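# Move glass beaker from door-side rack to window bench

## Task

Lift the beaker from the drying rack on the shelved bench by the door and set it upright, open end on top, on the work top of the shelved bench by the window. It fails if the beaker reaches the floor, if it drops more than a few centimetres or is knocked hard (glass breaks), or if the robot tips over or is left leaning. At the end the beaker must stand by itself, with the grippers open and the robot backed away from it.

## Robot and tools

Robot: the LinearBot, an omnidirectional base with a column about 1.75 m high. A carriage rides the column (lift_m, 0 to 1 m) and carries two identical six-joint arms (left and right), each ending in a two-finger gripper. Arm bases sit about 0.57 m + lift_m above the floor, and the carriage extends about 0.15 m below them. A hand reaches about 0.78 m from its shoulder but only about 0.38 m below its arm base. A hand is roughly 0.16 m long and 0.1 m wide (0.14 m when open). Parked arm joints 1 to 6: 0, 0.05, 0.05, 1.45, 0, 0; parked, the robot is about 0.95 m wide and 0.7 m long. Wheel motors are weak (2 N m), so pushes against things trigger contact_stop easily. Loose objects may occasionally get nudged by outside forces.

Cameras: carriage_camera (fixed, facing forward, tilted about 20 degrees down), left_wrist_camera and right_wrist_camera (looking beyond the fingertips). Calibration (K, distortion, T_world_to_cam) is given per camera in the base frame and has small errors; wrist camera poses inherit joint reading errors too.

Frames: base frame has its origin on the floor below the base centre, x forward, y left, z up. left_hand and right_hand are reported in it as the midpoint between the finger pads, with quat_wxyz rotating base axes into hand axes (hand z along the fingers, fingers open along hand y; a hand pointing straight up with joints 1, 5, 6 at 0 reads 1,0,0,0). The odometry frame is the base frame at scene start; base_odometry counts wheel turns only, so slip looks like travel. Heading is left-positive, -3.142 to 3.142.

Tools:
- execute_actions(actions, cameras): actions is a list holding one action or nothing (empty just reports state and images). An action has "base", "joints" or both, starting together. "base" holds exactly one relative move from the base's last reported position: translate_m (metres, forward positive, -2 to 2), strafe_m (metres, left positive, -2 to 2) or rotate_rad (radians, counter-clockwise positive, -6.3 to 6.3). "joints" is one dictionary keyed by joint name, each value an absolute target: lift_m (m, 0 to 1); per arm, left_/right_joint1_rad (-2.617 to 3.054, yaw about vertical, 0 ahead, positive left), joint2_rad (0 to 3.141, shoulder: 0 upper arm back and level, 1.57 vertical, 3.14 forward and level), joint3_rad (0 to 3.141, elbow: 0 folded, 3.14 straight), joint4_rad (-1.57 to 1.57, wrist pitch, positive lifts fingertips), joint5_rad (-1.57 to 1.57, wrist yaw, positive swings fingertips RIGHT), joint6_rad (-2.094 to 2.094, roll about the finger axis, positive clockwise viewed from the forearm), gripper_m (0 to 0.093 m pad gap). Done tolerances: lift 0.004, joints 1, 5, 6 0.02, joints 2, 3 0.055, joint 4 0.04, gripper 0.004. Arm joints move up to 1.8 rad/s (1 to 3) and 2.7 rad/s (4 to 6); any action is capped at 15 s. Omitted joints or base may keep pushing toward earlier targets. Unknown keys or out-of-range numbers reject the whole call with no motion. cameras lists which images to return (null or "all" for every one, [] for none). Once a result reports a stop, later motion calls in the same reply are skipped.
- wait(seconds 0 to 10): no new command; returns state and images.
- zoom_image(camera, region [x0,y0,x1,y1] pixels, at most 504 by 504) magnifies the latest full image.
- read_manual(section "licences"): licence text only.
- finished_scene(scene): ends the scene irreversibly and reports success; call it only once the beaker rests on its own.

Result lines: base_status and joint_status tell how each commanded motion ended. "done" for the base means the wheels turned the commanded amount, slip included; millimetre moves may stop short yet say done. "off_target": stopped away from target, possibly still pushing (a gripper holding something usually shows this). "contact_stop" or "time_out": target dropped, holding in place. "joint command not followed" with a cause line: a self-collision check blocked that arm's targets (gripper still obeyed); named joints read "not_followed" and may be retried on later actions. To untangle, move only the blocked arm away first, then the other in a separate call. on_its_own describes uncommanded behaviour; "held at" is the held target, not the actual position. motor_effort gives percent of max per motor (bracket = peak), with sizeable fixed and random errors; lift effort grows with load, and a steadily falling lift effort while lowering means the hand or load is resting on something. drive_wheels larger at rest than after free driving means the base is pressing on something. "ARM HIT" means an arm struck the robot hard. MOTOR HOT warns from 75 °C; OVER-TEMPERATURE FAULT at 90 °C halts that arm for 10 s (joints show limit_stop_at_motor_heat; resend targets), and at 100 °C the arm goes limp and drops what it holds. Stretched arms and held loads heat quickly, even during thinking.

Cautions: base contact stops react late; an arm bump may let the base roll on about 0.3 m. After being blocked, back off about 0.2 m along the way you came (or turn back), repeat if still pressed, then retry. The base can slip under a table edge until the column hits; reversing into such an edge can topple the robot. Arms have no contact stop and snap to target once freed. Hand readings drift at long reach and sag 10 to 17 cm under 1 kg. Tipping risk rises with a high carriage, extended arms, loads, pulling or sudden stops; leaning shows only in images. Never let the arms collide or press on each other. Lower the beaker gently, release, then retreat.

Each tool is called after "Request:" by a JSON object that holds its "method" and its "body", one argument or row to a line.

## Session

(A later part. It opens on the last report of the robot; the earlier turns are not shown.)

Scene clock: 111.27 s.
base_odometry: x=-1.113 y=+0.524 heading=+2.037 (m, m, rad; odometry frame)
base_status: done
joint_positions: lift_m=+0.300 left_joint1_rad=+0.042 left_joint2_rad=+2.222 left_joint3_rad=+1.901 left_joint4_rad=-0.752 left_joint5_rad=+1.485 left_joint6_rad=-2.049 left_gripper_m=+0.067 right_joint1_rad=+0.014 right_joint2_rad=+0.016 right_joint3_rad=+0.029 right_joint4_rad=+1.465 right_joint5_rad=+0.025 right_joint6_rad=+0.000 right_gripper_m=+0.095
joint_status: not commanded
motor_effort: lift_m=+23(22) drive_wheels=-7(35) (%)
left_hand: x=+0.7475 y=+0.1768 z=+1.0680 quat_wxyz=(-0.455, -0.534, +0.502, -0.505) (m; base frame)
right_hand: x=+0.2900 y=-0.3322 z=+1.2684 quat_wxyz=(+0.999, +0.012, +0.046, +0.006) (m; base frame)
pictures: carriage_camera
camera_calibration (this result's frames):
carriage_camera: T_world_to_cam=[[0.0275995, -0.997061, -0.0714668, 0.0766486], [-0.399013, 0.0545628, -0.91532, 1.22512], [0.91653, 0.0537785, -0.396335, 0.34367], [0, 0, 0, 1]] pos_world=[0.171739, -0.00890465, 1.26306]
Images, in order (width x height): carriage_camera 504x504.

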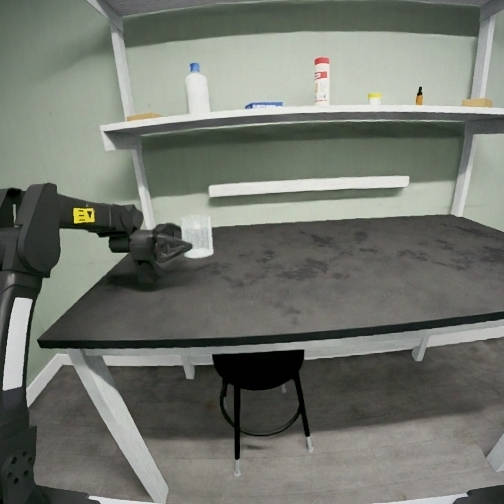

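Request:
{"method": "execute_actions", "body": {
  "actions": [
    {"base":{"strafe_m":0.13}}
  ],
  "cameras": []
}}

Request:
{"method": "execute_actions", "body": {
  "actions": [
    {"joints":{"lift_m":0.215}}
  ],
  "cameras": ["carriage_camera"]
}}

Scene clock: 115.77 s.
base_odometry: x=-1.230 y=+0.465 heading=+2.037 (m, m, rad; odometry frame)
base_status: done
joint_positions: lift_m=+0.300 left_joint1_rad=+0.042 left_joint2_rad=+2.222 left_joint3_rad=+1.901 left_joint4_rad=-0.752 left_joint5_rad=+1.485 left_joint6_rad=-2.049 left_gripper_m=+0.067 right_joint1_rad=+0.014 right_joint2_rad=+0.016 right_joint3_rad=+0.029 right_joint4_rad=+1.465 right_joint5_rad=+0.025 right_joint6_rad=+0.000 right_gripper_m=+0.095
joint_status: not commanded
motor_effort: lift_m=+23(23) drive_wheels=-6(41) (%)
left_hand: x=+0.7475 y=+0.1768 z=+1.0679 quat_wxyz=(-0.455, -0.534, +0.502, -0.505) (m; base frame)
right_hand: x=+0.2901 y=-0.3322 z=+1.2684 quat_wxyz=(+0.999, +0.012, +0.047, +0.006) (m; base frame)
pictures: none
No camera images: the call's "cameras" was empty. Leave "cameras" out to get every camera's image.

Scene clock: 116.63 s.
base_odometry: x=-1.230 y=+0.465 heading=+2.037 (m, m, rad; odometry frame)
base_status: not commanded
joint_positions: lift_m=+0.215 left_joint1_rad=+0.053 left_joint2_rad=+2.147 left_joint3_rad=+1.921 left_joint4_rad=-0.732 left_joint5_rad=+1.524 left_joint6_rad=-2.056 left_gripper_m=+0.067 right_joint1_rad=+0.014 right_joint2_rad=+0.016 right_joint3_rad=+0.029 right_joint4_rad=+1.465 right_joint5_rad=+0.025 right_joint6_rad=+0.000 right_gripper_m=+0.095
joint_status: all done
motor_effort: lift_m=+19(20) drive_wheels=-4(6) (%)
left_hand: x=+0.7387 y=+0.1811 z=+1.0292 quat_wxyz=(-0.437, -0.497, +0.522, -0.538) (m; base frame)
right_hand: x=+0.2901 y=-0.3322 z=+1.1838 quat_wxyz=(+0.999, +0.012, +0.047, +0.006) (m; base frame)
pictures: carriage_camera
camera_calibration (this result's frames):
carriage_camera: T_world_to_cam=[[0.0275995, -0.997061, -0.0714668, 0.0705999], [-0.399013, 0.0545628, -0.91532, 1.14765], [0.91653, 0.0537785, -0.396335, 0.310126], [0, 0, 0, 1]] pos_world=[0.171739, -0.00890465, 1.17843]
Images, in order (width x height): carriage_camera 504x504.

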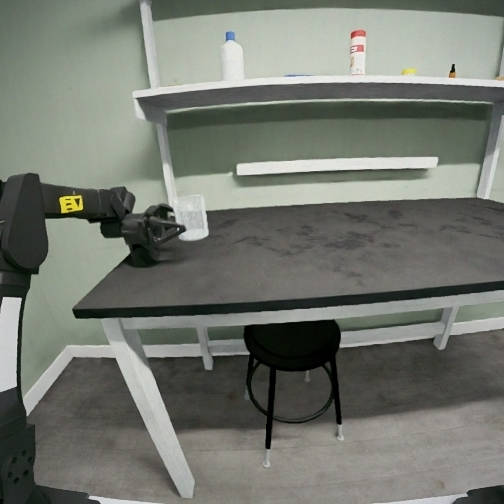

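Still on the edge; a bit more.

Request:
{"method": "execute_actions", "body": {
  "actions": [
    {"joints":{"lift_m":0.29}}
  ],
  "cameras": []
}}

Request:
{"method": "execute_actions", "body": {
  "actions": [
    {"base":{"strafe_m":0.08}}
  ],
  "cameras": []
}}

Request:
{"method": "execute_actions", "body": {
  "actions": [
    {"joints":{"lift_m":0.215}}
  ],
  "cameras": ["carriage_camera"]
}}

Scene clock: 121.33 s.
base_odometry: x=-1.230 y=+0.465 heading=+2.037 (m, m, rad; odometry frame)
base_status: not commanded
joint_positions: lift_m=+0.290 left_joint1_rad=+0.052 left_joint2_rad=+2.222 left_joint3_rad=+1.910 left_joint4_rad=-0.749 left_joint5_rad=+1.488 left_joint6_rad=-2.056 left_gripper_m=+0.067 right_joint1_rad=+0.014 right_joint2_rad=+0.016 right_joint3_rad=+0.029 right_joint4_rad=+1.464 right_joint5_rad=+0.025 right_joint6_rad=+0.000 right_gripper_m=+0.095
joint_status: all done
motor_effort: lift_m=+23(27) drive_wheels=-4(5) (%)
left_hand: x=+0.7500 y=+0.1819 z=+1.0610 quat_wxyz=(-0.452, -0.535, +0.500, -0.509) (m; base frame)
right_hand: x=+0.2902 y=-0.3322 z=+1.2584 quat_wxyz=(+0.999, +0.012, +0.047, +0.006) (m; base frame)
pictures: none
No camera images: the call's "cameras" was empty. Leave "cameras" out to get every camera's image.

Scene clock: 122.73 s.
base_odometry: x=-1.301 y=+0.430 heading=+2.036 (m, m, rad; odometry frame)
base_status: done
joint_positions: lift_m=+0.290 left_joint1_rad=+0.045 left_joint2_rad=+2.222 left_joint3_rad=+1.910 left_joint4_rad=-0.750 left_joint5_rad=+1.487 left_joint6_rad=-2.056 left_gripper_m=+0.067 right_joint1_rad=+0.014 right_joint2_rad=+0.016 right_joint3_rad=+0.029 right_joint4_rad=+1.464 right_joint5_rad=+0.025 right_joint6_rad=+0.000 right_gripper_m=+0.095
joint_status: not commanded
motor_effort: lift_m=+23(23) drive_wheels=-7(42) (%)
left_hand: x=+0.7489 y=+0.1783 z=+1.0608 quat_wxyz=(-0.454, -0.533, +0.502, -0.507) (m; base frame)
right_hand: x=+0.2902 y=-0.3322 z=+1.2584 quat_wxyz=(+0.999, +0.012, +0.047, +0.006) (m; base frame)
pictures: none
No camera images: the call's "cameras" was empty. Leave "cameras" out to get every camera's image.

Scene clock: 123.57 s.
base_odometry: x=-1.301 y=+0.430 heading=+2.036 (m, m, rad; odometry frame)
base_status: not commanded
joint_positions: lift_m=+0.215 left_joint1_rad=+0.054 left_joint2_rad=+2.147 left_joint3_rad=+1.921 left_joint4_rad=-0.728 left_joint5_rad=+1.521 left_joint6_rad=-2.057 left_gripper_m=+0.067 right_joint1_rad=+0.014 right_joint2_rad=+0.016 right_joint3_rad=+0.029 right_joint4_rad=+1.464 right_joint5_rad=+0.025 right_joint6_rad=+0.000 right_gripper_m=+0.095
joint_status: all done
motor_effort: lift_m=+19(19) drive_wheels=-4(6) (%)
left_hand: x=+0.7395 y=+0.1817 z=+1.0289 quat_wxyz=(-0.435, -0.498, +0.522, -0.539) (m; base frame)
right_hand: x=+0.2902 y=-0.3322 z=+1.1838 quat_wxyz=(+0.999, +0.012, +0.047, +0.006) (m; base frame)
pictures: carriage_camera
camera_calibration (this result's frames):
carriage_camera: T_world_to_cam=[[0.0275995, -0.997061, -0.0714668, 0.0706015], [-0.399013, 0.0545628, -0.91532, 1.14767], [0.91653, 0.0537785, -0.396335, 0.310135], [0, 0, 0, 1]] pos_world=[0.171739, -0.00890465, 1.17845]
Images, in order (width x height): carriage_camera 504x504.

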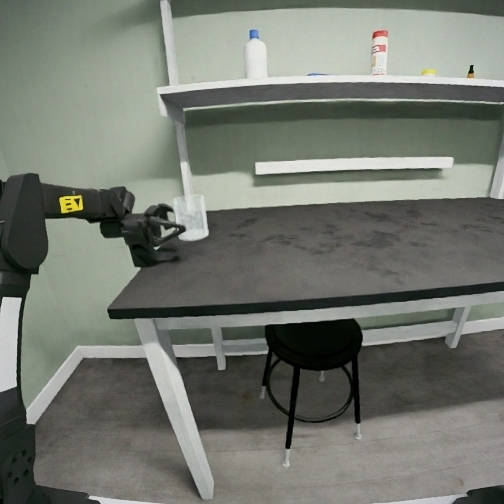

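Request:
{"method": "execute_actions", "body": {
  "actions": [
    {"joints":{"lift_m":0.29}}
  ],
  "cameras": []
}}

Request:
{"method": "execute_actions", "body": {
  "actions": [
    {"base":{"strafe_m":0.05}}
  ],
  "cameras": []
}}

Request:
{"method": "execute_actions", "body": {
  "actions": [
    {"joints":{"lift_m":0.225}}
  ],
  "cameras": ["carriage_camera"]
}}

Scene clock: 128.97 s.
base_odometry: x=-1.301 y=+0.430 heading=+2.036 (m, m, rad; odometry frame)
base_status: not commanded
joint_positions: lift_m=+0.290 left_joint1_rad=+0.053 left_joint2_rad=+2.222 left_joint3_rad=+1.910 left_joint4_rad=-0.748 left_joint5_rad=+1.488 left_joint6_rad=-2.056 left_gripper_m=+0.067 right_joint1_rad=+0.014 right_joint2_rad=+0.016 right_joint3_rad=+0.029 right_joint4_rad=+1.464 right_joint5_rad=+0.025 right_joint6_rad=+0.000 right_gripper_m=+0.095
joint_status: all done
motor_effort: lift_m=+23(27) drive_wheels=-5(5) (%)
left_hand: x=+0.7501 y=+0.1821 z=+1.0611 quat_wxyz=(-0.452, -0.535, +0.500, -0.510) (m; base frame)
right_hand: x=+0.2903 y=-0.3322 z=+1.2584 quat_wxyz=(+0.999, +0.012, +0.047, +0.006) (m; base frame)
pictures: none
No camera images: the call's "cameras" was empty. Leave "cameras" out to get every camera's image.

Scene clock: 130.27 s.
base_odometry: x=-1.346 y=+0.408 heading=+2.036 (m, m, rad; odometry frame)
base_status: done
joint_positions: lift_m=+0.290 left_joint1_rad=+0.044 left_joint2_rad=+2.222 left_joint3_rad=+1.910 left_joint4_rad=-0.749 left_joint5_rad=+1.487 left_joint6_rad=-2.056 left_gripper_m=+0.067 right_joint1_rad=+0.014 right_joint2_rad=+0.016 right_joint3_rad=+0.029 right_joint4_rad=+1.464 right_joint5_rad=+0.025 right_joint6_rad=+0.000 right_gripper_m=+0.095
joint_status: not commanded
motor_effort: lift_m=+23(23) drive_wheels=-6(40) (%)
left_hand: x=+0.7489 y=+0.1781 z=+1.0608 quat_wxyz=(-0.454, -0.533, +0.502, -0.507) (m; base frame)
right_hand: x=+0.2903 y=-0.3322 z=+1.2584 quat_wxyz=(+0.999, +0.012, +0.047, +0.006) (m; base frame)
pictures: none
No camera images: the call's "cameras" was empty. Leave "cameras" out to get every camera's image.

Scene clock: 131.07 s.
base_odometry: x=-1.346 y=+0.408 heading=+2.036 (m, m, rad; odometry frame)
base_status: not commanded
joint_positions: lift_m=+0.225 left_joint1_rad=+0.044 left_joint2_rad=+2.225 left_joint3_rad=+1.910 left_joint4_rad=-0.755 left_joint5_rad=+1.481 left_joint6_rad=-2.056 left_gripper_m=+0.067 right_joint1_rad=+0.014 right_joint2_rad=+0.016 right_joint3_rad=+0.029 right_joint4_rad=+1.464 right_joint5_rad=+0.025 right_joint6_rad=+0.000 right_gripper_m=+0.095
joint_status: all done
motor_effort: lift_m=+21(21) drive_wheels=-4(5) (%)
left_hand: x=+0.7491 y=+0.1782 z=+0.9938 quat_wxyz=(-0.454, -0.537, +0.501, -0.504) (m; base frame)
right_hand: x=+0.2903 y=-0.3322 z=+1.1935 quat_wxyz=(+0.999, +0.012, +0.047, +0.006) (m; base frame)
pictures: carriage_camera
camera_calibration (this result's frames):
carriage_camera: T_world_to_cam=[[0.0275995, -0.997061, -0.0714668, 0.0712975], [-0.399013, 0.0545628, -0.91532, 1.15658], [0.91653, 0.0537785, -0.396335, 0.313995], [0, 0, 0, 1]] pos_world=[0.171739, -0.00890465, 1.18819]
Images, in order (width x height): carriage_camera 504x504.

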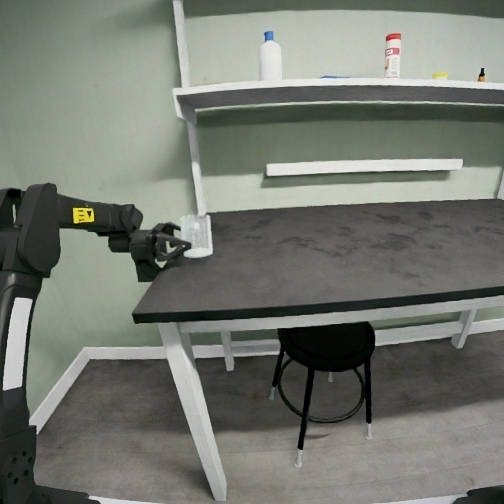

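Request:
{"method": "execute_actions", "body": {
  "actions": [
    {"joints":{"lift_m":0.205}}
  ],
  "cameras": []
}}

Request:
{"method": "execute_actions", "body": {
  "actions": [
    {"joints":{"left_gripper_m":0.093}}
  ],
  "cameras": []
}}

Request:
{"method": "execute_actions", "body": {
  "actions": [
    {"joints":{"left_joint1_rad":0.35}}
  ],
  "cameras": []
}}

Request:
{"method": "execute_actions", "body": {
  "actions": [
    {"base":{"translate_m":-0.4}}
  ],
  "cameras": ["carriage_camera"]
}}

Scene clock: 135.73 s.
base_odometry: x=-1.346 y=+0.408 heading=+2.036 (m, m, rad; odometry frame)
base_status: not commanded
joint_positions: lift_m=+0.205 left_joint1_rad=+0.044 left_joint2_rad=+2.229 left_joint3_rad=+1.910 left_joint4_rad=-0.757 left_joint5_rad=+1.480 left_joint6_rad=-2.056 left_gripper_m=+0.067 right_joint1_rad=+0.014 right_joint2_rad=+0.016 right_joint3_rad=+0.029 right_joint4_rad=+1.464 right_joint5_rad=+0.025 right_joint6_rad=+0.000 right_gripper_m=+0.095
joint_status: all done
motor_effort: lift_m=+22(22) drive_wheels=-4(4) (%)
left_hand: x=+0.7496 y=+0.1782 z=+0.9713 quat_wxyz=(-0.456, -0.539, +0.499, -0.503) (m; base frame)
right_hand: x=+0.2903 y=-0.3322 z=+1.1735 quat_wxyz=(+0.999, +0.012, +0.047, +0.006) (m; base frame)
pictures: none
No camera images: the call's "cameras" was empty. Leave "cameras" out to get every camera's image.

Scene clock: 136.37 s.
base_odometry: x=-1.346 y=+0.408 heading=+2.036 (m, m, rad; odometry frame)
base_status: not commanded
joint_positions: lift_m=+0.205 left_joint1_rad=+0.044 left_joint2_rad=+2.229 left_joint3_rad=+1.910 left_joint4_rad=-0.757 left_joint5_rad=+1.488 left_joint6_rad=-2.056 left_gripper_m=+0.093 right_joint1_rad=+0.014 right_joint2_rad=+0.016 right_joint3_rad=+0.029 right_joint4_rad=+1.464 right_joint5_rad=+0.025 right_joint6_rad=+0.000 right_gripper_m=+0.095
joint_status: all done
motor_effort: lift_m=+22(22) drive_wheels=-5(4) (%)
left_hand: x=+0.7490 y=+0.1781 z=+0.9724 quat_wxyz=(-0.458, -0.537, +0.499, -0.504) (m; base frame)
right_hand: x=+0.2903 y=-0.3322 z=+1.1735 quat_wxyz=(+0.999, +0.012, +0.047, +0.006) (m; base frame)
pictures: none
No camera images: the call's "cameras" was empty. Leave "cameras" out to get every camera's image.

Scene clock: 137.47 s.
base_odometry: x=-1.346 y=+0.408 heading=+2.036 (m, m, rad; odometry frame)
base_status: not commanded
joint_positions: lift_m=+0.205 left_joint1_rad=+0.356 left_joint2_rad=+2.229 left_joint3_rad=+1.910 left_joint4_rad=-0.757 left_joint5_rad=+1.490 left_joint6_rad=-2.056 left_gripper_m=+0.093 right_joint1_rad=+0.014 right_joint2_rad=+0.016 right_joint3_rad=+0.029 right_joint4_rad=+1.464 right_joint5_rad=+0.025 right_joint6_rad=+0.000 right_gripper_m=+0.095
joint_status: all done
motor_effort: lift_m=+22(22) drive_wheels=-3(4) (%)
left_hand: x=+0.7716 y=+0.3332 z=+0.9728 quat_wxyz=(-0.375, -0.607, +0.409, -0.569) (m; base frame)
right_hand: x=+0.2903 y=-0.3322 z=+1.1735 quat_wxyz=(+0.999, +0.012, +0.047, +0.006) (m; base frame)
pictures: none
No camera images: the call's "cameras" was empty. Leave "cameras" out to get every camera's image.

Scene clock: 140.37 s.
base_odometry: x=-1.167 y=+0.050 heading=+2.036 (m, m, rad; odometry frame)
base_status: done
joint_positions: lift_m=+0.205 left_joint1_rad=+0.356 left_joint2_rad=+2.229 left_joint3_rad=+1.910 left_joint4_rad=-0.757 left_joint5_rad=+1.491 left_joint6_rad=-2.056 left_gripper_m=+0.093 right_joint1_rad=+0.014 right_joint2_rad=+0.016 right_joint3_rad=+0.029 right_joint4_rad=+1.464 right_joint5_rad=+0.025 right_joint6_rad=+0.000 right_gripper_m=+0.095
joint_status: not commanded
motor_effort: lift_m=+22(22) drive_wheels=-4(33) (%)
left_hand: x=+0.7716 y=+0.3332 z=+0.9730 quat_wxyz=(-0.375, -0.606, +0.409, -0.569) (m; base frame)
right_hand: x=+0.2904 y=-0.3322 z=+1.1735 quat_wxyz=(+0.999, +0.012, +0.047, +0.006) (m; base frame)
pictures: carriage_camera
camera_calibration (this result's frames):
carriage_camera: T_world_to_cam=[[0.0275995, -0.997061, -0.0714668, 0.0698649], [-0.399013, 0.0545628, -0.91532, 1.13824], [0.91653, 0.0537785, -0.396335, 0.30605], [0, 0, 0, 1]] pos_world=[0.171739, -0.00890465, 1.16814]
Images, in order (width x height): carriage_camera 504x504.

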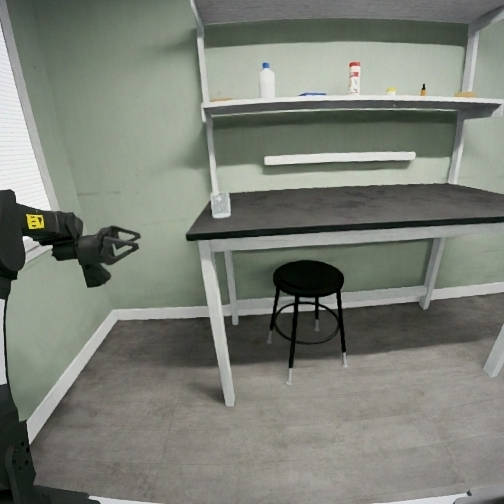

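Request:
{"method": "finished_scene", "body": {
  "scene": 1
}}

The scene is finished: the task was done.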